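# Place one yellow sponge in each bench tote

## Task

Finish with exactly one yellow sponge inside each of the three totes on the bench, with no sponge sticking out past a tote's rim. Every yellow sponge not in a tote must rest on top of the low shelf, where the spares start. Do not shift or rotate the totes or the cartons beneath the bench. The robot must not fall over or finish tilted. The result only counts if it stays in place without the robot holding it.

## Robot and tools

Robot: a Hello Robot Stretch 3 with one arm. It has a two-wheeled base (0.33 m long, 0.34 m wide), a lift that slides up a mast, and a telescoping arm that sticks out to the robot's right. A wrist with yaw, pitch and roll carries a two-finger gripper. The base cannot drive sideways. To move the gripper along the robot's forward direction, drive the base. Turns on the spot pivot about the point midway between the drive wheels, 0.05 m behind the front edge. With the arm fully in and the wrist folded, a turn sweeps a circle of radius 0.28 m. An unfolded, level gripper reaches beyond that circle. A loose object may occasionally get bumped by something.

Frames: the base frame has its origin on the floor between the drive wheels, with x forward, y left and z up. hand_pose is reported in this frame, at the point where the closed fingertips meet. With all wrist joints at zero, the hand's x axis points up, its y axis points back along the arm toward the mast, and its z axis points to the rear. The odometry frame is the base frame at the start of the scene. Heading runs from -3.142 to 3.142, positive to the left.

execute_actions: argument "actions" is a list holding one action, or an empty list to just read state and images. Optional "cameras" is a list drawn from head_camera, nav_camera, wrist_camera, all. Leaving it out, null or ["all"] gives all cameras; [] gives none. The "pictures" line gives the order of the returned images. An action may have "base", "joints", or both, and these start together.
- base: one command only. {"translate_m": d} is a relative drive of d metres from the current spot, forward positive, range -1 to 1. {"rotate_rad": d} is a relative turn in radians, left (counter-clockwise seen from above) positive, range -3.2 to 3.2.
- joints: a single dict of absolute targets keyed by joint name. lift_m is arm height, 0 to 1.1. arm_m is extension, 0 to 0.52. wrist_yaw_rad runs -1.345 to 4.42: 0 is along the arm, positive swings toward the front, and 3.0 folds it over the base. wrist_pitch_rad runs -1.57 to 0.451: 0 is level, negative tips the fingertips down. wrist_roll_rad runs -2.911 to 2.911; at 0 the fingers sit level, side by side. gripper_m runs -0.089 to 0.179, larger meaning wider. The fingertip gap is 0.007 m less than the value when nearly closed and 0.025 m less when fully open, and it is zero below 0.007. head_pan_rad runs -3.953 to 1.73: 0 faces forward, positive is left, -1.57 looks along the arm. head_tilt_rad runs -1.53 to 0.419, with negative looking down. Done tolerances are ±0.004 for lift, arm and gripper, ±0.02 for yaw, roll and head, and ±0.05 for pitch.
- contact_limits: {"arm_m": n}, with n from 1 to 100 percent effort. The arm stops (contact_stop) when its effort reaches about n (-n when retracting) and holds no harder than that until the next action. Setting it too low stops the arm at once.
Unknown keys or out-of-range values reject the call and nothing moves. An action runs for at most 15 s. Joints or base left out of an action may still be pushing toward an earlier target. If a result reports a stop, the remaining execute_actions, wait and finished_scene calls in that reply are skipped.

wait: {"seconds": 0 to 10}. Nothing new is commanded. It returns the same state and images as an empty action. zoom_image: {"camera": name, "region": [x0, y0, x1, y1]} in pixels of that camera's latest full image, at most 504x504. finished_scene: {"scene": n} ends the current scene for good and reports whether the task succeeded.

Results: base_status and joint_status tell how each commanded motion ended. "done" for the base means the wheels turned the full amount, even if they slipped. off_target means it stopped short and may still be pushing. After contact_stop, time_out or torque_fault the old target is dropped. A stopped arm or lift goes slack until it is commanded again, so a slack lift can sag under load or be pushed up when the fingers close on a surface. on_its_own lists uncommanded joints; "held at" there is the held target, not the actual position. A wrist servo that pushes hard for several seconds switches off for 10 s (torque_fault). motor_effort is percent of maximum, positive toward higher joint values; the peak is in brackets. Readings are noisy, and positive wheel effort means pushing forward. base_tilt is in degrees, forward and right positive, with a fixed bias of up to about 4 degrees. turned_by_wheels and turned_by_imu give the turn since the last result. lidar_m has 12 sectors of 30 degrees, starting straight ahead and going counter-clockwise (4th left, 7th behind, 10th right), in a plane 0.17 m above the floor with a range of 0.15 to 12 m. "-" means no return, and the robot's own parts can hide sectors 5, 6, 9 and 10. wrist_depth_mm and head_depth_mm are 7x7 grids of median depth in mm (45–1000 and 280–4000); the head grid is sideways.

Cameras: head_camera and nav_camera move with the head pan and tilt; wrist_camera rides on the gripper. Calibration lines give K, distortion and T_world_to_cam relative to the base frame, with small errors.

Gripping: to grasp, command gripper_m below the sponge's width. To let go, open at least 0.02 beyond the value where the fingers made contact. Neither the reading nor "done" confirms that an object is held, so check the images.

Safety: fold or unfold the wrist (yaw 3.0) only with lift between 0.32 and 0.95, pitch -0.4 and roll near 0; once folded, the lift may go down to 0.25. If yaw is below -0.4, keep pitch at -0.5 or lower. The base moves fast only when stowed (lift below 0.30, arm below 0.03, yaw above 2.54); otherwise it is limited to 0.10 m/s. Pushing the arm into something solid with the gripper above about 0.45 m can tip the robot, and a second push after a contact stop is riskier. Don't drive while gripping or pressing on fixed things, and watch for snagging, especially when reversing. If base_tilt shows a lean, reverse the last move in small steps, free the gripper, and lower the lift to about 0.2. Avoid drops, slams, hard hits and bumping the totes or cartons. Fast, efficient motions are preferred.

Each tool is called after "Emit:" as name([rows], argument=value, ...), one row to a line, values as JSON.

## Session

Emit:
execute_actions([
  {"joints":{"head_tilt_rad":-0.5,"lift_m":0.27}},
])

Scene clock: 2.00 s.
base_odometry: x=+0.000 y=+0.000 heading=+0.000 (m, m, rad; odometry frame)
turned_by_wheels: +0.000 (rad since the last result)
turned_by_imu: +0.000 (rad since the last result)
base_tilt: forward=+0.2 right=+0.0 (deg)
lidar_m: 1.87 1.99 1.90 1.05 1.01 1.03 1.39 2.29 2.51 1.28 1.22 1.27
head_depth_mm: 2511 2706 2865 2855 2129 1671 1392 / 2420 2648 2859 2872 2122 1693 1388 / 2288 2460 2700 2810 2128 1678 1394 / 2164 2333 2530 2685 2123 1680 1395 / 2052 2224 2398 2569 2130 1683 1392 / 1970 2095 2240 2249 2116 1686 1395 / 1883 2009 2090 2142 2066 1682 1394
base_status: not commanded
joint_positions: lift_m=+0.270 arm_m=+0.002 wrist_yaw_rad=+2.791 wrist_pitch_rad=-0.430 wrist_roll_rad=+0.002 gripper_m=+0.037 head_pan_rad=-0.002 head_tilt_rad=-0.493
joint_status: all done
motor_effort: left_wheel=+0(1) right_wheel=+0(0) lift_m=+14(15) arm_m=+0(0) wrist_yaw_rad=+0(1) wrist_pitch_rad=+7(7) wrist_roll_rad=+0(0) gripper_m=+1(0) head_pan_rad=-1(0) head_tilt_rad=-1(18) (%)
hand_pose: x=+0.0553 y=+0.0618 z=+0.2802 quat_wxyz=(+0.270, +0.707, +0.028, +0.653) (m; base frame)
wrist_depth_mm: - - - - - - - / - - - - - - - / - - - 981 952 921 918 / - 785 748 733 720 702 696 / 612 623 607 605 592 567 556 / 514 - 523 491 - 475 463 / 455 - - 425 414 415 402
pictures: head_camera (sideways: a quarter turn clockwise sets it upright), nav_camera (sideways: a quarter turn counterclockwise sets it upright), wrist_camera
camera_calibration (this result's frames):
head_camera: T_world_to_cam=[[-0.46721, -0.00407766, -0.884137, 1.1737], [-0.0150039, 0.999882, 0.00331713, 0.00405693], [0.884019, 0.0148153, -0.467216, 0.557238], [0, 0, 0, 1]] pos_world=[0.055817, -0.00752614, 1.29805]
nav_camera: T_world_to_cam=[[0.469124, 0.0116285, 0.883056, -1.10877], [0.0114804, -0.999909, 0.00706829, 0.0443449], [0.883058, 0.00682189, -0.469215, 0.563796], [0, 0, 0, 1]] pos_world=[0.0217757, 0.053388, 1.24333]
wrist_camera: T_world_to_cam=[[0.938462, -0.340143, -0.059931, -0.00152689], [-0.225399, -0.471679, -0.852475, 0.320511], [0.261696, 0.813524, -0.519321, 0.243949], [0, 0, 0, 1]] pos_world=[0.00983548, -0.0477991, 0.399824]
Images, in order (width x height): head_camera 896x504, nav_camera 672x504, wrist_camera 644x364.

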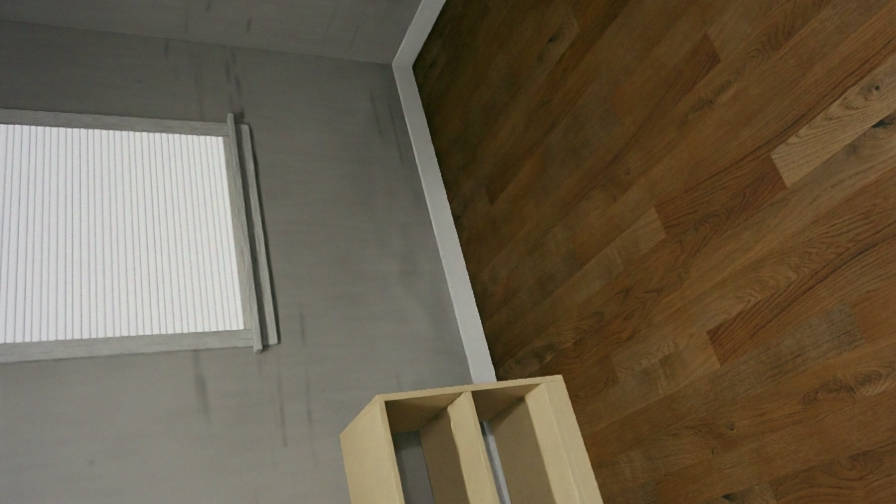

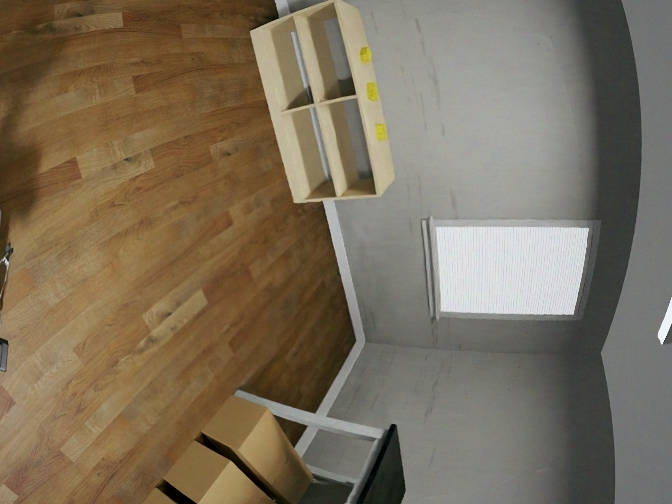

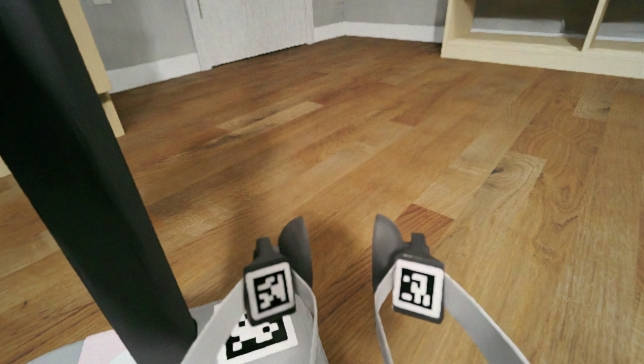

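Emit:
execute_actions([
  {"joints":{"head_pan_rad":-1.0}},
], cameras=["head_camera","nav_camera"])

Scene clock: 4.33 s.
base_odometry: x=+0.000 y=+0.000 heading=+0.000 (m, m, rad; odometry frame)
turned_by_wheels: +0.000 (rad since the last result)
turned_by_imu: +0.000 (rad since the last result)
base_tilt: forward=+0.5 right=+0.0 (deg)
lidar_m: 1.87 1.99 1.89 1.05 1.01 1.03 1.39 2.29 2.52 1.29 1.22 1.27
head_depth_mm: 1817 1933 1313 2226 1763 1581 1384 / 1836 1946 1266 2268 1672 1580 1390 / 1853 1925 1218 2268 1749 1586 1393 / 1856 1959 1227 2291 1684 1592 1390 / 1867 2005 1437 2316 1670 1596 1391 / 1884 2021 1449 2283 1748 1641 1391 / 1895 2036 1451 2470 1685 1634 1386
base_status: not commanded
joint_positions: lift_m=+0.270 arm_m=+0.002 wrist_yaw_rad=+2.791 wrist_pitch_rad=-0.430 wrist_roll_rad=+0.002 gripper_m=+0.037 head_pan_rad=-0.993 head_tilt_rad=-0.494
joint_status: all done
motor_effort: left_wheel=+0(0) right_wheel=+0(1) lift_m=+14(14) arm_m=+0(0) wrist_yaw_rad=+0(0) wrist_pitch_rad=+7(7) wrist_roll_rad=+0(0) gripper_m=+0(0) head_pan_rad=-5(59) head_tilt_rad=-1(2) (%)
hand_pose: x=+0.0553 y=+0.0618 z=+0.2802 quat_wxyz=(+0.270, +0.707, +0.028, +0.653) (m; base frame)
wrist_depth_mm: - - - - - - - / - - - - - - - / - - - 953 979 911 890 / - 785 767 752 732 691 679 / 611 621 602 593 600 570 546 / 505 - 509 494 - 475 459 / 446 - - 421 413 408 407
pictures: head_camera (sideways: a quarter turn clockwise sets it upright), nav_camera (sideways: a quarter turn counterclockwise sets it upright)
camera_calibration (this result's frames):
head_camera: T_world_to_cam=[[-0.259748, 0.388569, -0.88405, 1.17232], [0.827846, 0.560946, 0.00332037, -0.00108869], [0.497195, -0.730995, -0.46738, 0.559811], [0, 0, 0, 1]] pos_world=[0.0270745, -0.0456992, 1.29804]
nav_camera: T_world_to_cam=[[0.267111, -0.386028, 0.882969, -1.10742], [-0.8298, -0.558016, 0.0070657, 0.0494801], [0.489983, -0.734575, -0.469378, 0.566407], [0, 0, 0, 1]] pos_world=[0.0593332, 0.016183, 1.24333]
Images, in order (width x height): head_camera 896x504, nav_camera 672x504.

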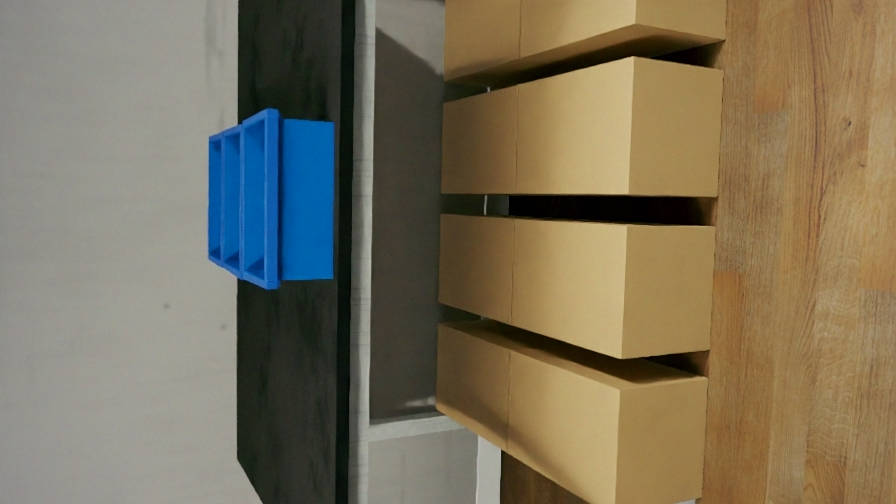

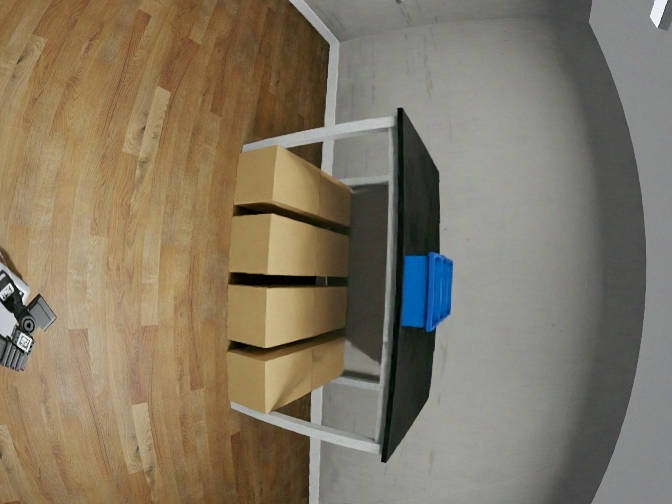

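Emit:
execute_actions([
  {"base":{"rotate_rad":-1.01},"joints":{"head_pan_rad":0,"wrist_pitch_rad":-0.4}},
], cameras=[])

Emit:
execute_actions([
  {"base":{"translate_m":0.72}},
], cameras=[])

Emit:
execute_actions([
  {"joints":{"lift_m":0.36}},
], cameras=[])

Emit:
execute_actions([
  {"joints":{"lift_m":0.7,"wrist_yaw_rad":0}},
], cameras=[])

Emit:
execute_actions([
  {"base":{"translate_m":0.26},"joints":{"lift_m":1.1}},
], cameras=["head_camera"])

Emit:
execute_actions([
  {"base":{"rotate_rad":1.53},"joints":{"head_pan_rad":-1.57,"head_tilt_rad":-0.7}},
])

Scene clock: 13.27 s.
base_odometry: x=+0.000 y=+0.000 heading=-1.010 (m, m, rad; odometry frame)
turned_by_wheels: -1.010 (rad since the last result)
turned_by_imu: -1.023 (rad since the last result)
base_tilt: forward=+0.4 right=+0.0 (deg)
lidar_m: 1.23 1.29 1.88 1.79 1.89 1.04 1.00 1.05 1.45 2.29 2.51 1.26
head_depth_mm: 1818 1951 1413 2249 1738 1576 1379 / 1838 1966 1413 2265 1678 1588 1382 / 1845 1938 1222 2276 1682 1585 1389 / 1850 1945 1231 2287 1753 1615 1390 / 1876 1990 1323 2292 1670 1586 1393 / 1877 1998 1441 2292 1757 1633 1392 / 1881 2007 1446 2382 1690 1611 1393
base_status: done
joint_positions: lift_m=+0.270 arm_m=+0.002 wrist_yaw_rad=+2.791 wrist_pitch_rad=-0.423 wrist_roll_rad=+0.002 gripper_m=+0.037 head_pan_rad=-0.007 head_tilt_rad=-0.494
joint_status: all done
motor_effort: left_wheel=+2(11) right_wheel=-3(5) lift_m=+15(14) arm_m=+0(0) wrist_yaw_rad=+0(1) wrist_pitch_rad=+11(11) wrist_roll_rad=+0(0) gripper_m=-1(0) head_pan_rad=+4(61) head_tilt_rad=-1(2) (%)
hand_pose: x=+0.0556 y=+0.0627 z=+0.2818 quat_wxyz=(+0.267, +0.707, +0.026, +0.654) (m; base frame)
wrist_depth_mm: - - - - - - - / - - - - - - - / - - - - 997 948 904 / - 809 759 737 725 695 678 / 625 627 618 603 601 580 564 / 513 - 524 488 - 483 472 / 446 - - 422 418 408 406
pictures: none
No camera images: the call's "cameras" was empty. Leave "cameras" out to get every camera's image.

Scene clock: 17.47 s.
base_odometry: x=+0.383 y=-0.610 heading=-1.010 (m, m, rad; odometry frame)
turned_by_wheels: +0.000 (rad since the last result)
turned_by_imu: +0.004 (rad since the last result)
base_tilt: forward=+0.4 right=+0.1 (deg)
lidar_m: 0.50 0.53 0.74 1.78 2.20 2.41 1.73 1.80 2.69 2.32 0.69 0.52
head_depth_mm: 1195 1292 1300 632 582 1345 1097 / 1198 1299 908 700 572 1291 1096 / 1205 1303 911 705 578 1322 1148 / 1215 1311 921 707 581 1333 1132 / 1216 1315 1144 701 584 1298 1105 / 1228 1319 1328 857 633 1342 1105 / 1239 1332 1332 857 633 1294 1161
base_status: done
joint_positions: lift_m=+0.270 arm_m=+0.002 wrist_yaw_rad=+2.791 wrist_pitch_rad=-0.422 wrist_roll_rad=+0.002 gripper_m=+0.037 head_pan_rad=-0.007 head_tilt_rad=-0.495
joint_status: not commanded
motor_effort: left_wheel=+2(11) right_wheel=-2(5) lift_m=+15(14) arm_m=+0(0) wrist_yaw_rad=+0(0) wrist_pitch_rad=+11(11) wrist_roll_rad=+0(0) gripper_m=-1(0) head_pan_rad=+4(3) head_tilt_rad=-1(1) (%)
hand_pose: x=+0.0557 y=+0.0628 z=+0.2820 quat_wxyz=(+0.267, +0.707, +0.025, +0.654) (m; base frame)
wrist_depth_mm: - - - - - - 805 / - - - - - 596 475 / - - - - 890 628 460 / - 809 746 739 733 632 470 / 622 631 604 610 603 571 487 / 511 - 523 493 - 484 456 / 446 - - 426 421 409 409
pictures: none
No camera images: the call's "cameras" was empty. Leave "cameras" out to get every camera's image.

Scene clock: 19.13 s.
base_odometry: x=+0.383 y=-0.610 heading=-1.010 (m, m, rad; odometry frame)
turned_by_wheels: +0.000 (rad since the last result)
turned_by_imu: +0.000 (rad since the last result)
base_tilt: forward=+0.3 right=+0.0 (deg)
lidar_m: 0.50 0.53 0.74 1.78 2.19 2.41 1.73 1.80 2.69 2.32 0.69 0.52
head_depth_mm: 1199 1288 1303 633 582 1342 1095 / 1205 1293 912 700 573 1293 1096 / 1208 1302 916 702 576 1329 1147 / 1216 1311 917 706 579 1333 1126 / 1214 1316 1143 701 583 1295 1101 / 1228 1325 1324 855 630 1339 1102 / 1232 1331 1332 858 632 1299 1160
base_status: not commanded
joint_positions: lift_m=+0.360 arm_m=+0.002 wrist_yaw_rad=+2.791 wrist_pitch_rad=-0.422 wrist_roll_rad=+0.002 gripper_m=+0.037 head_pan_rad=-0.007 head_tilt_rad=-0.495
joint_status: all done
motor_effort: left_wheel=+2(2) right_wheel=-2(2) lift_m=+24(25) arm_m=+0(0) wrist_yaw_rad=+0(0) wrist_pitch_rad=+11(11) wrist_roll_rad=+0(0) gripper_m=+1(1) head_pan_rad=+4(4) head_tilt_rad=-1(0) (%)
hand_pose: x=+0.0557 y=+0.0628 z=+0.3715 quat_wxyz=(+0.267, +0.707, +0.025, +0.654) (m; base frame)
wrist_depth_mm: - - - - - - - / - - - - - 760 723 / - - - - - 628 507 / - 958 938 901 869 670 467 / 757 769 732 735 754 676 479 / 642 - 629 596 - 595 511 / 536 518 530 524 520 500 479
pictures: none
No camera images: the call's "cameras" was empty. Leave "cameras" out to get every camera's image.

Scene clock: 23.07 s.
base_odometry: x=+0.383 y=-0.610 heading=-1.010 (m, m, rad; odometry frame)
turned_by_wheels: +0.000 (rad since the last result)
turned_by_imu: +0.000 (rad since the last result)
base_tilt: forward=+0.3 right=+0.0 (deg)
lidar_m: 0.50 0.53 0.74 1.78 2.20 2.41 1.73 1.80 2.69 2.31 0.69 0.52
head_depth_mm: 1194 1289 1300 633 583 1342 1098 / 1198 1296 908 700 574 1289 1094 / 1213 1299 914 702 577 1329 1150 / 1212 1315 918 708 580 1331 1128 / 1219 1317 1142 700 584 1295 1103 / 1230 1326 1328 855 631 1337 1105 / 1237 1334 1336 859 631 1300 1161
base_status: not commanded
joint_positions: lift_m=+0.700 arm_m=+0.002 wrist_yaw_rad=+0.003 wrist_pitch_rad=-0.422 wrist_roll_rad=+0.002 gripper_m=+0.037 head_pan_rad=-0.007 head_tilt_rad=-0.495
joint_status: all done
motor_effort: left_wheel=+2(2) right_wheel=-2(2) lift_m=+24(28) arm_m=+0(0) wrist_yaw_rad=-4(6) wrist_pitch_rad=+10(11) wrist_roll_rad=+0(0) gripper_m=+1(0) head_pan_rad=+4(4) head_tilt_rad=-1(1) (%)
hand_pose: x=-0.0208 y=-0.3713 z=+0.7115 quat_wxyz=(+0.691, +0.149, -0.692, -0.147) (m; base frame)
wrist_depth_mm: - - - - - - - / - - - - - - - / - - - - - - - / 608 - - - - - - / 661 - - - - - - / 701 - - - - - 996 / 621 803 876 881 853 863 846
pictures: none
No camera images: the call's "cameras" was empty. Leave "cameras" out to get every camera's image.

Scene clock: 27.53 s.
base_odometry: x=+0.521 y=-0.830 heading=-1.010 (m, m, rad; odometry frame)
turned_by_wheels: +0.000 (rad since the last result)
turned_by_imu: +0.002 (rad since the last result)
base_tilt: forward=+0.3 right=+0.0 (deg)
lidar_m: 0.24 0.25 0.36 1.81 2.25 2.68 1.99 2.06 2.40 2.31 0.33 0.25
head_depth_mm: 967 1042 1117 650 475 493 325 / 975 1046 1098 673 478 494 328 / 975 1056 1106 679 481 493 330 / 982 1062 1111 681 483 495 332 / 984 1068 1131 672 485 495 334 / 992 1072 1146 856 470 455 337 / 995 1079 1155 859 632 363 345
base_status: done
joint_positions: lift_m=+1.100 arm_m=+0.002 wrist_yaw_rad=+0.003 wrist_pitch_rad=-0.422 wrist_roll_rad=+0.002 gripper_m=+0.037 head_pan_rad=-0.007 head_tilt_rad=-0.495
joint_status: all done
motor_effort: left_wheel=+1(7) right_wheel=-2(3) lift_m=+24(25) arm_m=+0(0) wrist_yaw_rad=-3(5) wrist_pitch_rad=+10(10) wrist_roll_rad=+0(0) gripper_m=-1(0) head_pan_rad=+4(5) head_tilt_rad=-1(1) (%)
hand_pose: x=-0.0209 y=-0.3713 z=+1.1115 quat_wxyz=(+0.691, +0.149, -0.692, -0.147) (m; base frame)
wrist_depth_mm: - - - - - - - / - - - - - - - / - - - - - - - / 643 623 - - - - - / 503 495 - - - - - / 413 424 757 - - - - / 350 - - - - - -
pictures: head_camera (sideways: a quarter turn clockwise sets it upright)
camera_calibration (this result's frames):
head_camera: T_world_to_cam=[[-0.468413, -0.00197537, -0.883507, 1.17289], [-0.010518, 0.999939, 0.00334068, 0.00399891], [0.883447, 0.0108575, -0.468405, 0.558789], [0, 0, 0, 1]] pos_world=[0.0557775, -0.00774885, 1.29798]
Images, in order (width x height): head_camera 896x504.

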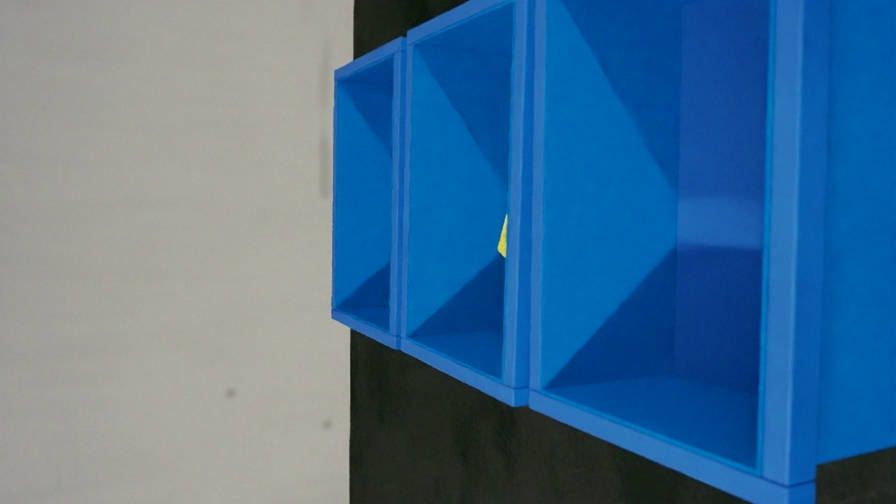

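Scene clock: 30.90 s.
base_odometry: x=+0.521 y=-0.830 heading=+0.520 (m, m, rad; odometry frame)
turned_by_wheels: +1.530 (rad since the last result)
turned_by_imu: +1.556 (rad since the last result)
base_tilt: forward=+0.2 right=+0.1 (deg)
lidar_m: 1.82 2.04 2.71 1.99 2.05 2.41 2.30 0.35 0.25 0.24 0.25 0.34
head_depth_mm: - - - - - 394 936 / - - - - - 391 958 / - - - - 330 392 993 / 998 829 655 510 493 393 999 / 1004 832 649 500 494 393 963 / 1011 1072 594 476 401 394 961 / 1011 1077 798 616 351 421 1024
base_status: done
joint_positions: lift_m=+1.100 arm_m=+0.002 wrist_yaw_rad=+0.003 wrist_pitch_rad=-0.422 wrist_roll_rad=+0.002 gripper_m=+0.037 head_pan_rad=-1.563 head_tilt_rad=-0.691
joint_status: all done
motor_effort: left_wheel=-3(8) right_wheel=+2(6) lift_m=+24(24) arm_m=+0(0) wrist_yaw_rad=-4(4) wrist_pitch_rad=+10(10) wrist_roll_rad=+0(0) gripper_m=+1(2) head_pan_rad=-4(61) head_tilt_rad=-2(13) (%)
hand_pose: x=-0.0209 y=-0.3713 z=+1.1115 quat_wxyz=(+0.691, +0.149, -0.692, -0.148) (m; base frame)
wrist_depth_mm: 834 833 844 808 828 803 813 / 901 912 897 882 879 883 884 / 957 825 730 639 637 763 729 / 635 633 468 467 459 556 549 / 497 491 299 353 387 418 445 / 412 379 270 269 - 261 370 / 346 247 312 312 310 239 309
pictures: head_camera (sideways: a quarter turn clockwise sets it upright), nav_camera (sideways: a quarter turn counterclockwise sets it upright), wrist_camera
camera_calibration (this result's frames):
head_camera: T_world_to_cam=[[-0.0101521, 0.631755, -0.775101, 1.02875], [0.999683, 0.0242733, 0.00669055, -0.00652322], [0.023041, -0.774788, -0.631801, 0.77662], [0, 0, 0, 1]] pos_world=[-0.000929013, -0.0480425, 1.2881]
nav_camera: T_world_to_cam=[[0.0177202, -0.633342, 0.773669, -0.963391], [-0.99973, -0.0228594, 0.00418473, 0.0542688], [0.0150353, -0.773534, -0.633576, 0.782929], [0, 0, 0, 1]] pos_world=[0.0595541, -0.00329297, 1.24116]
wrist_camera: T_world_to_cam=[[-0.998185, -0.00624552, -0.0599019, 0.0559402], [0.048216, 0.513129, -0.856956, 1.18409], [0.0360895, -0.858289, -0.511896, 0.414211], [0, 0, 0, 1]] pos_world=[-0.016202, -0.251727, 1.2301]
Images, in order (width x height): head_camera 896x504, nav_camera 672x504, wrist_camera 644x364.

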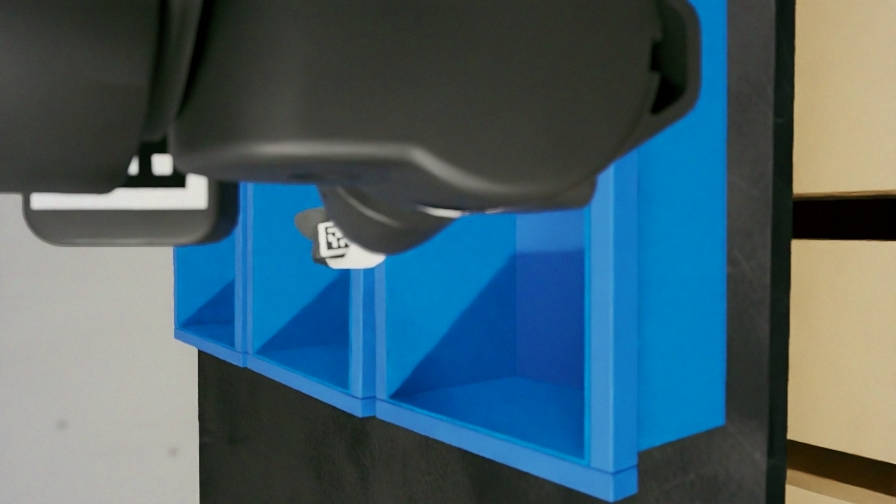

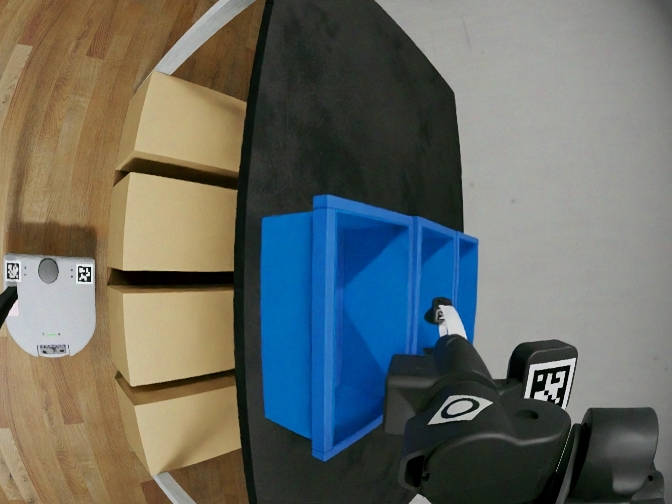

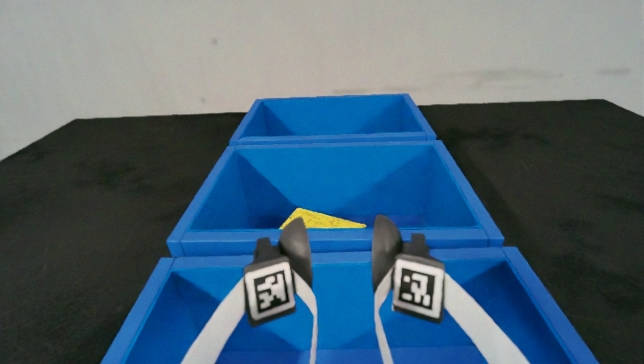

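Emit:
execute_actions([
  {"joints":{"arm_m":0.06,"wrist_pitch_rad":-0.55}},
], cameras=[])

Emit:
execute_actions([
  {"joints":{"wrist_pitch_rad":-1.0}},
], cameras=["wrist_camera"])

Emit:
execute_actions([
  {"joints":{"wrist_pitch_rad":-0.55}},
], cameras=[])

Emit:
execute_actions([
  {"joints":{"arm_m":0.275}},
], cameras=[])

Emit:
execute_actions([
  {"joints":{"wrist_pitch_rad":-1.0}},
], cameras=["wrist_camera"])

Emit:
execute_actions([
  {"joints":{"wrist_pitch_rad":-0.55}},
], cameras=[])

Emit:
execute_actions([
  {"joints":{"arm_m":0.49}},
], cameras=[])

Emit:
execute_actions([
  {"joints":{"wrist_pitch_rad":-1.0}},
], cameras=["wrist_camera","head_camera"])

Emit:
execute_actions([
  {"joints":{"wrist_pitch_rad":-0.45,"head_pan_rad":0.4,"head_tilt_rad":-0.45}},
], cameras=["head_camera"])

Scene clock: 40.20 s.
base_odometry: x=+0.521 y=-0.830 heading=+0.520 (m, m, rad; odometry frame)
turned_by_wheels: +0.000 (rad since the last result)
turned_by_imu: +0.001 (rad since the last result)
base_tilt: forward=+0.4 right=+0.0 (deg)
lidar_m: 1.82 2.04 2.71 1.98 2.05 2.40 2.31 0.35 0.25 0.24 0.25 0.34
head_depth_mm: - - - 498 490 390 935 / - - - 523 490 391 959 / - - - 525 491 392 999 / 989 829 655 497 492 392 999 / 1005 831 649 500 493 393 961 / 1008 1070 593 474 402 393 960 / 1008 1078 800 615 351 421 1020
base_status: not commanded
joint_positions: lift_m=+1.100 arm_m=+0.060 wrist_yaw_rad=+0.002 wrist_pitch_rad=-0.561 wrist_roll_rad=+0.002 gripper_m=+0.037 head_pan_rad=-1.563 head_tilt_rad=-0.691
joint_status: all done
motor_effort: left_wheel=-3(3) right_wheel=+2(2) lift_m=+24(24) arm_m=+4(1) wrist_yaw_rad=-3(4) wrist_pitch_rad=+5(9) wrist_roll_rad=+0(0) gripper_m=-1(1) head_pan_rad=-4(4) head_tilt_rad=-2(2) (%)
hand_pose: x=-0.0210 y=-0.4088 z=+1.0816 quat_wxyz=(+0.679, +0.197, -0.680, -0.196) (m; base frame)
wrist_depth_mm: 793 818 813 802 770 794 790 / 839 804 585 558 555 724 684 / 619 615 395 397 391 545 528 / 506 475 427 429 421 317 435 / 410 265 248 244 236 235 373 / 352 223 226 231 - 224 314 / 309 216 284 280 279 239 186
pictures: none
No camera images: the call's "cameras" was empty. Leave "cameras" out to get every camera's image.

Scene clock: 41.27 s.
base_odometry: x=+0.521 y=-0.830 heading=+0.520 (m, m, rad; odometry frame)
turned_by_wheels: +0.000 (rad since the last result)
turned_by_imu: +0.000 (rad since the last result)
base_tilt: forward=+0.4 right=-0.1 (deg)
lidar_m: 1.82 2.04 2.71 1.99 2.05 2.40 2.30 0.34 0.25 0.24 0.25 0.34
head_depth_mm: - - - 495 409 389 939 / - - - - 329 390 955 / 1010 - - - 330 392 996 / 1002 830 656 498 330 392 999 / 1003 831 651 499 495 393 959 / 1007 1071 593 475 401 393 963 / 1010 1076 799 615 350 420 1022
base_status: not commanded
joint_positions: lift_m=+1.100 arm_m=+0.060 wrist_yaw_rad=+0.002 wrist_pitch_rad=-1.003 wrist_roll_rad=+0.002 gripper_m=+0.037 head_pan_rad=-1.563 head_tilt_rad=-0.691
joint_status: all done
motor_effort: left_wheel=-3(3) right_wheel=+2(2) lift_m=+24(24) arm_m=+5(5) wrist_yaw_rad=-4(3) wrist_pitch_rad=+2(5) wrist_roll_rad=+0(0) gripper_m=+1(0) head_pan_rad=-5(4) head_tilt_rad=-2(2) (%)
hand_pose: x=-0.0213 y=-0.3220 z=+1.0093 quat_wxyz=(+0.620, +0.341, -0.620, -0.340) (m; base frame)
wrist_depth_mm: 384 211 204 204 194 192 351 / 345 200 208 211 213 213 187 / 176 223 263 267 269 244 170 / 166 224 283 281 278 248 163 / 161 221 266 263 263 249 164 / 158 219 251 245 - 236 165 / 157 216 232 230 228 222 166
pictures: wrist_camera
camera_calibration (this result's frames):
wrist_camera: T_world_to_cam=[[-0.998264, 0.0278147, -0.0519226, 0.0526698], [0.0476471, 0.899573, -0.434165, 0.768943], [0.034632, -0.435885, -0.899336, 0.931304], [0, 0, 0, 1]] pos_world=[-0.0163124, -0.287244, 1.17414]
Images, in order (width x height): wrist_camera 644x364.

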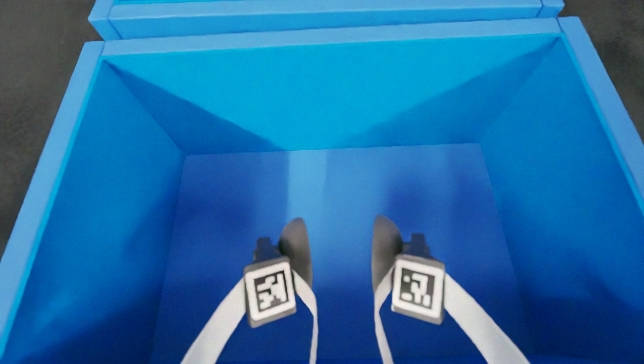

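Scene clock: 42.33 s.
base_odometry: x=+0.521 y=-0.830 heading=+0.520 (m, m, rad; odometry frame)
turned_by_wheels: +0.000 (rad since the last result)
turned_by_imu: +0.000 (rad since the last result)
base_tilt: forward=+0.3 right=+0.1 (deg)
lidar_m: 1.82 2.04 2.70 1.99 2.05 2.40 2.30 0.35 0.25 0.24 0.25 0.34
head_depth_mm: - - - 498 489 390 940 / - - - 523 490 390 954 / - - - 525 493 391 998 / 986 829 653 497 493 393 994 / 1003 830 649 499 494 393 964 / 1007 1072 593 474 402 394 961 / 1012 1079 800 616 351 420 1018
base_status: not commanded
joint_positions: lift_m=+1.100 arm_m=+0.060 wrist_yaw_rad=+0.002 wrist_pitch_rad=-0.572 wrist_roll_rad=+0.002 gripper_m=+0.037 head_pan_rad=-1.563 head_tilt_rad=-0.691
joint_status: all done
motor_effort: left_wheel=-3(3) right_wheel=+2(2) lift_m=+24(24) arm_m=+4(5) wrist_yaw_rad=-3(3) wrist_pitch_rad=+11(10) wrist_roll_rad=+0(0) gripper_m=+0(0) head_pan_rad=-5(5) head_tilt_rad=-2(2) (%)
hand_pose: x=-0.0210 y=-0.4071 z=+1.0794 quat_wxyz=(+0.678, +0.200, -0.679, -0.199) (m; base frame)
wrist_depth_mm: 801 805 809 780 779 792 825 / 807 772 579 565 507 682 680 / 609 591 393 400 390 531 520 / 489 465 421 425 421 315 438 / 405 375 245 244 239 233 364 / 348 220 233 236 - 229 308 / 304 218 281 280 279 237 184
pictures: none
No camera images: the call's "cameras" was empty. Leave "cameras" out to get every camera's image.

Scene clock: 45.17 s.
base_odometry: x=+0.521 y=-0.830 heading=+0.520 (m, m, rad; odometry frame)
turned_by_wheels: +0.000 (rad since the last result)
turned_by_imu: +0.000 (rad since the last result)
base_tilt: forward=+0.4 right=+0.0 (deg)
lidar_m: 1.82 2.04 2.71 1.99 2.05 2.40 2.31 0.35 0.25 0.24 0.25 0.34
head_depth_mm: - 1050 564 496 490 390 939 / - 816 648 497 490 391 959 / - - 652 498 491 391 996 / 1005 830 654 498 493 392 1002 / 1007 833 649 499 493 392 962 / 1005 1069 592 475 401 394 961 / 1007 1079 799 614 350 420 1023
base_status: not commanded
joint_positions: lift_m=+1.100 arm_m=+0.275 wrist_yaw_rad=+0.002 wrist_pitch_rad=-0.571 wrist_roll_rad=+0.002 gripper_m=+0.037 head_pan_rad=-1.563 head_tilt_rad=-0.691
joint_status: all done
motor_effort: left_wheel=-3(3) right_wheel=+2(2) lift_m=+24(24) arm_m=+5(7) wrist_yaw_rad=-4(4) wrist_pitch_rad=+10(11) wrist_roll_rad=+0(0) gripper_m=+0(1) head_pan_rad=-4(5) head_tilt_rad=-2(2) (%)
hand_pose: x=-0.0212 y=-0.6222 z=+1.0796 quat_wxyz=(+0.678, +0.200, -0.679, -0.199) (m; base frame)
wrist_depth_mm: 600 608 610 602 591 598 588 / 655 661 687 647 649 636 624 / 605 589 394 398 389 528 516 / 480 464 427 433 426 319 430 / 404 248 243 238 238 234 362 / 348 226 235 235 - 221 311 / 298 222 287 278 275 232 180
pictures: none
No camera images: the call's "cameras" was empty. Leave "cameras" out to get every camera's image.

Scene clock: 46.23 s.
base_odometry: x=+0.521 y=-0.830 heading=+0.520 (m, m, rad; odometry frame)
turned_by_wheels: +0.000 (rad since the last result)
turned_by_imu: +0.000 (rad since the last result)
base_tilt: forward=+0.5 right=+0.1 (deg)
lidar_m: 1.82 2.04 2.72 1.98 2.05 2.40 2.30 0.35 0.25 0.24 0.25 0.34
head_depth_mm: - 1056 563 495 488 390 937 / - 813 648 497 491 391 958 / - - 651 497 492 391 995 / 1002 826 654 499 493 392 997 / 1008 829 650 499 493 393 967 / 1004 1072 593 476 402 394 967 / 1007 1076 800 615 351 421 1020
base_status: not commanded
joint_positions: lift_m=+1.100 arm_m=+0.275 wrist_yaw_rad=+0.002 wrist_pitch_rad=-1.003 wrist_roll_rad=+0.002 gripper_m=+0.037 head_pan_rad=-1.563 head_tilt_rad=-0.691
joint_status: all done
motor_effort: left_wheel=-3(3) right_wheel=+2(2) lift_m=+24(24) arm_m=+5(5) wrist_yaw_rad=-4(3) wrist_pitch_rad=+2(10) wrist_roll_rad=+0(0) gripper_m=+0(1) head_pan_rad=-4(5) head_tilt_rad=-2(2) (%)
hand_pose: x=-0.0214 y=-0.5370 z=+1.0093 quat_wxyz=(+0.620, +0.340, -0.620, -0.340) (m; base frame)
wrist_depth_mm: 390 205 204 203 191 188 346 / 340 204 211 211 209 207 182 / 175 232 268 267 264 239 164 / 168 229 282 278 277 242 155 / 170 230 259 216 261 241 156 / 168 230 248 207 - 233 156 / 168 217 231 230 226 219 157
pictures: wrist_camera
camera_calibration (this result's frames):
wrist_camera: T_world_to_cam=[[-0.998248, 0.0283704, -0.0519234, 0.0588846], [0.0481491, 0.899534, -0.434189, 0.962377], [0.0343888, -0.435929, -0.899324, 0.83755], [0, 0, 0, 1]] pos_world=[-0.0163585, -0.50225, 1.17414]
Images, in order (width x height): wrist_camera 644x364.

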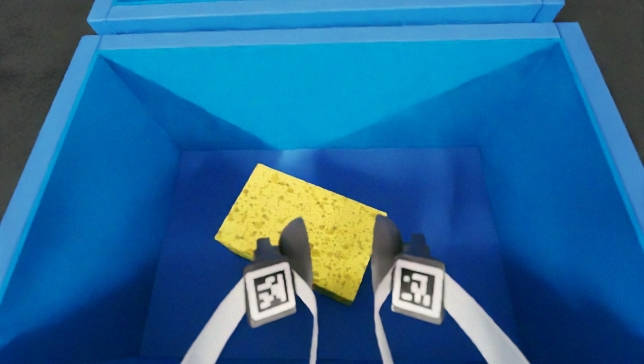

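Scene clock: 47.30 s.
base_odometry: x=+0.521 y=-0.830 heading=+0.520 (m, m, rad; odometry frame)
turned_by_wheels: +0.000 (rad since the last result)
turned_by_imu: +0.000 (rad since the last result)
base_tilt: forward=+0.3 right=+0.0 (deg)
lidar_m: 1.82 2.04 2.70 1.98 2.05 2.41 2.30 0.35 0.25 0.24 0.25 0.34
head_depth_mm: - 1059 563 495 489 389 937 / - 818 645 496 490 391 958 / - - 651 497 492 392 996 / 1003 829 653 499 492 392 998 / 1004 833 650 499 494 393 964 / 1008 1071 594 475 402 393 964 / 1011 1077 798 615 351 420 1022
base_status: not commanded
joint_positions: lift_m=+1.100 arm_m=+0.275 wrist_yaw_rad=+0.002 wrist_pitch_rad=-0.572 wrist_roll_rad=+0.002 gripper_m=+0.037 head_pan_rad=-1.563 head_tilt_rad=-0.691
joint_status: all done
motor_effort: left_wheel=-2(3) right_wheel=+2(1) lift_m=+24(24) arm_m=+5(4) wrist_yaw_rad=-3(3) wrist_pitch_rad=+11(11) wrist_roll_rad=+0(0) gripper_m=-1(0) head_pan_rad=-4(5) head_tilt_rad=-2(2) (%)
hand_pose: x=-0.0212 y=-0.6221 z=+1.0794 quat_wxyz=(+0.678, +0.200, -0.679, -0.199) (m; base frame)
wrist_depth_mm: 600 604 593 605 599 598 594 / 659 651 654 646 648 643 623 / 601 597 394 398 388 525 526 / 487 457 425 442 425 319 426 / 407 249 245 238 241 234 369 / 348 224 237 235 - 223 314 / 297 224 286 281 277 231 179
pictures: none
No camera images: the call's "cameras" was empty. Leave "cameras" out to get every camera's image.

Scene clock: 50.13 s.
base_odometry: x=+0.521 y=-0.830 heading=+0.520 (m, m, rad; odometry frame)
turned_by_wheels: +0.000 (rad since the last result)
turned_by_imu: +0.000 (rad since the last result)
base_tilt: forward=+0.4 right=+0.0 (deg)
lidar_m: 1.82 2.04 2.71 1.98 2.05 2.40 2.31 0.35 0.25 0.24 0.25 0.34
head_depth_mm: 995 1055 564 495 488 390 934 / 1009 816 645 496 490 390 957 / - 826 650 498 492 391 994 / 1008 825 654 498 492 392 999 / 1004 828 652 499 494 393 957 / 1006 1069 593 475 402 394 964 / 1009 1077 799 615 351 420 1026
base_status: not commanded
joint_positions: lift_m=+1.100 arm_m=+0.490 wrist_yaw_rad=+0.002 wrist_pitch_rad=-0.571 wrist_roll_rad=+0.002 gripper_m=+0.037 head_pan_rad=-1.563 head_tilt_rad=-0.691
joint_status: all done
motor_effort: left_wheel=-3(2) right_wheel=+2(2) lift_m=+24(24) arm_m=+5(7) wrist_yaw_rad=-3(3) wrist_pitch_rad=+10(10) wrist_roll_rad=+0(0) gripper_m=+0(1) head_pan_rad=-5(4) head_tilt_rad=-2(2) (%)
hand_pose: x=-0.0212 y=-0.8373 z=+1.0797 quat_wxyz=(+0.678, +0.200, -0.679, -0.199) (m; base frame)
wrist_depth_mm: 404 402 403 401 398 397 397 / 448 442 447 445 444 439 435 / 510 502 502 493 493 486 487 / 491 472 469 458 447 440 431 / 397 400 392 393 391 375 364 / 345 226 233 233 - 220 313 / 287 226 282 274 274 228 176
pictures: none
No camera images: the call's "cameras" was empty. Leave "cameras" out to get every camera's image.

Scene clock: 51.20 s.
base_odometry: x=+0.521 y=-0.830 heading=+0.520 (m, m, rad; odometry frame)
turned_by_wheels: +0.000 (rad since the last result)
turned_by_imu: +0.000 (rad since the last result)
base_tilt: forward=+0.3 right=+0.1 (deg)
lidar_m: 1.83 2.04 2.71 1.99 2.05 2.40 2.31 0.35 0.25 0.24 0.25 0.34
head_depth_mm: 994 1054 564 495 488 389 934 / 1011 819 646 496 491 391 956 / - 809 651 498 491 391 999 / 1002 823 655 497 493 392 999 / 1005 830 650 498 493 393 962 / 1007 1070 594 475 402 393 961 / 1010 1074 799 614 350 421 1025
base_status: not commanded
joint_positions: lift_m=+1.100 arm_m=+0.490 wrist_yaw_rad=+0.002 wrist_pitch_rad=-1.003 wrist_roll_rad=+0.002 gripper_m=+0.037 head_pan_rad=-1.563 head_tilt_rad=-0.691
joint_status: all done
motor_effort: left_wheel=-3(3) right_wheel=+2(2) lift_m=+24(24) arm_m=+5(5) wrist_yaw_rad=-3(3) wrist_pitch_rad=+2(9) wrist_roll_rad=+0(0) gripper_m=+0(0) head_pan_rad=-6(4) head_tilt_rad=-1(2) (%)
hand_pose: x=-0.0214 y=-0.7520 z=+1.0093 quat_wxyz=(+0.620, +0.340, -0.620, -0.340) (m; base frame)
wrist_depth_mm: 378 377 368 360 190 188 343 / 331 206 210 210 209 205 181 / 174 233 266 264 262 236 163 / 170 233 282 280 276 240 156 / 169 231 262 262 261 241 156 / 167 231 251 241 - 231 156 / 168 230 231 228 226 219 156
pictures: head_camera (sideways: a quarter turn clockwise sets it upright), wrist_camera
camera_calibration (this result's frames):
head_camera: T_world_to_cam=[[-0.0100609, 0.631873, -0.775007, 1.02862], [0.999687, 0.0241265, 0.00669303, -0.00652646], [0.0229273, -0.774696, -0.631918, 0.776772], [0, 0, 0, 1]] pos_world=[-0.000936033, -0.0480394, 1.28809]
wrist_camera: T_world_to_cam=[[-0.998246, 0.0284496, -0.0519238, 0.065035], [0.048221, 0.899525, -0.4342, 1.15579], [0.0343539, -0.435942, -0.899319, 0.743809], [0, 0, 0, 1]] pos_world=[-0.0163651, -0.71725, 1.17414]
Images, in order (width x height): head_camera 896x504, wrist_camera 644x364.

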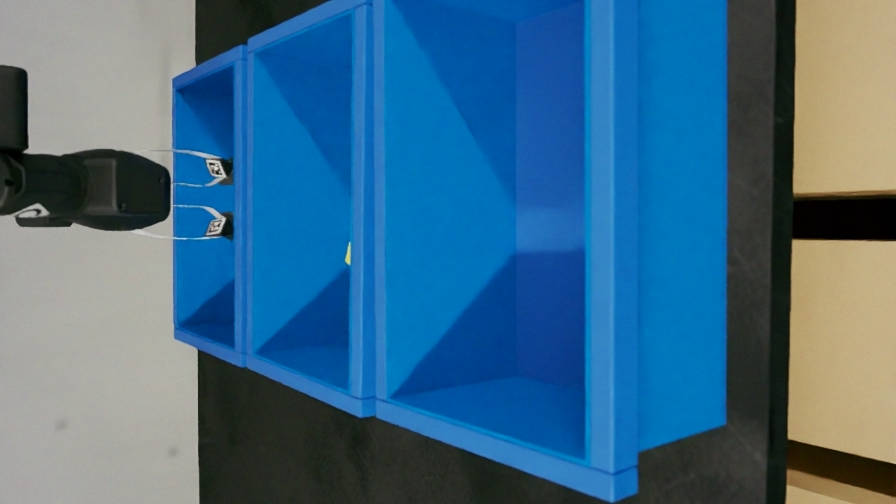

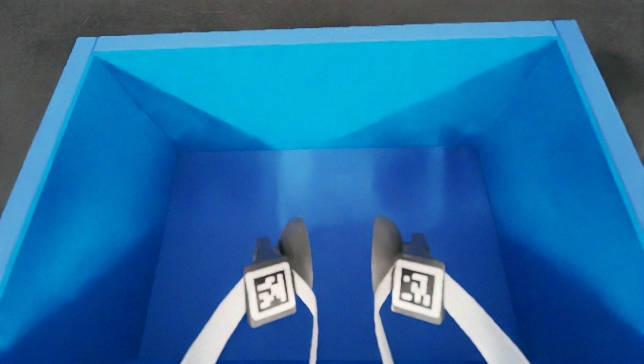

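Scene clock: 52.63 s.
base_odometry: x=+0.521 y=-0.830 heading=+0.520 (m, m, rad; odometry frame)
turned_by_wheels: +0.000 (rad since the last result)
turned_by_imu: +0.000 (rad since the last result)
base_tilt: forward=+0.5 right=+0.0 (deg)
lidar_m: 1.82 2.04 2.71 1.98 2.06 2.40 2.31 0.35 0.25 0.24 0.25 0.34
head_depth_mm: 1821 1943 2084 2241 2240 1735 1425 / 1886 2019 2132 2241 2145 1749 1426 / 1970 2097 2227 2278 2176 1744 1425 / 2047 2215 2310 2423 2243 1739 1431 / 2129 2302 2420 2353 2251 1759 1431 / 2235 2405 2521 2578 2236 1752 1432 / 2325 2503 2678 2573 2252 1752 1427
base_status: not commanded
joint_positions: lift_m=+1.100 arm_m=+0.490 wrist_yaw_rad=+0.002 wrist_pitch_rad=-0.473 wrist_roll_rad=+0.002 gripper_m=+0.037 head_pan_rad=+0.393 head_tilt_rad=-0.458
joint_status: all done
motor_effort: left_wheel=-3(3) right_wheel=+2(2) lift_m=+24(23) arm_m=+5(5) wrist_yaw_rad=-4(3) wrist_pitch_rad=+11(11) wrist_roll_rad=+0(0) gripper_m=+1(0) head_pan_rad=+4(61) head_tilt_rad=+3(16) (%)
hand_pose: x=-0.0211 y=-0.8518 z=+1.1001 quat_wxyz=(+0.687, +0.166, -0.688, -0.166) (m; base frame)
wrist_depth_mm: 394 397 391 394 387 384 389 / 423 426 427 423 422 419 426 / 477 471 462 467 468 463 456 / 517 505 521 506 504 489 490 / 457 448 451 444 436 417 412 / 384 376 377 370 - 218 352 / 328 223 238 235 231 214 294
pictures: head_camera (sideways: a quarter turn clockwise sets it upright)
camera_calibration (this result's frames):
head_camera: T_world_to_cam=[[-0.40042, -0.171564, -0.900127, 1.19415], [-0.398945, 0.916971, 0.0026954, 0.00720826], [0.824928, 0.360181, -0.435618, 0.516483], [0, 0, 0, 1]] pos_world=[0.0549776, 0.0122372, 1.29986]
Images, in order (width x height): head_camera 896x504.

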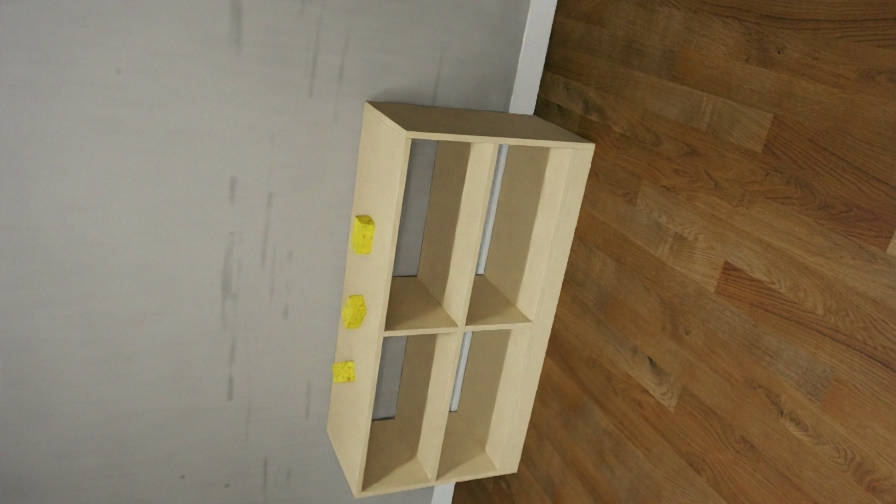

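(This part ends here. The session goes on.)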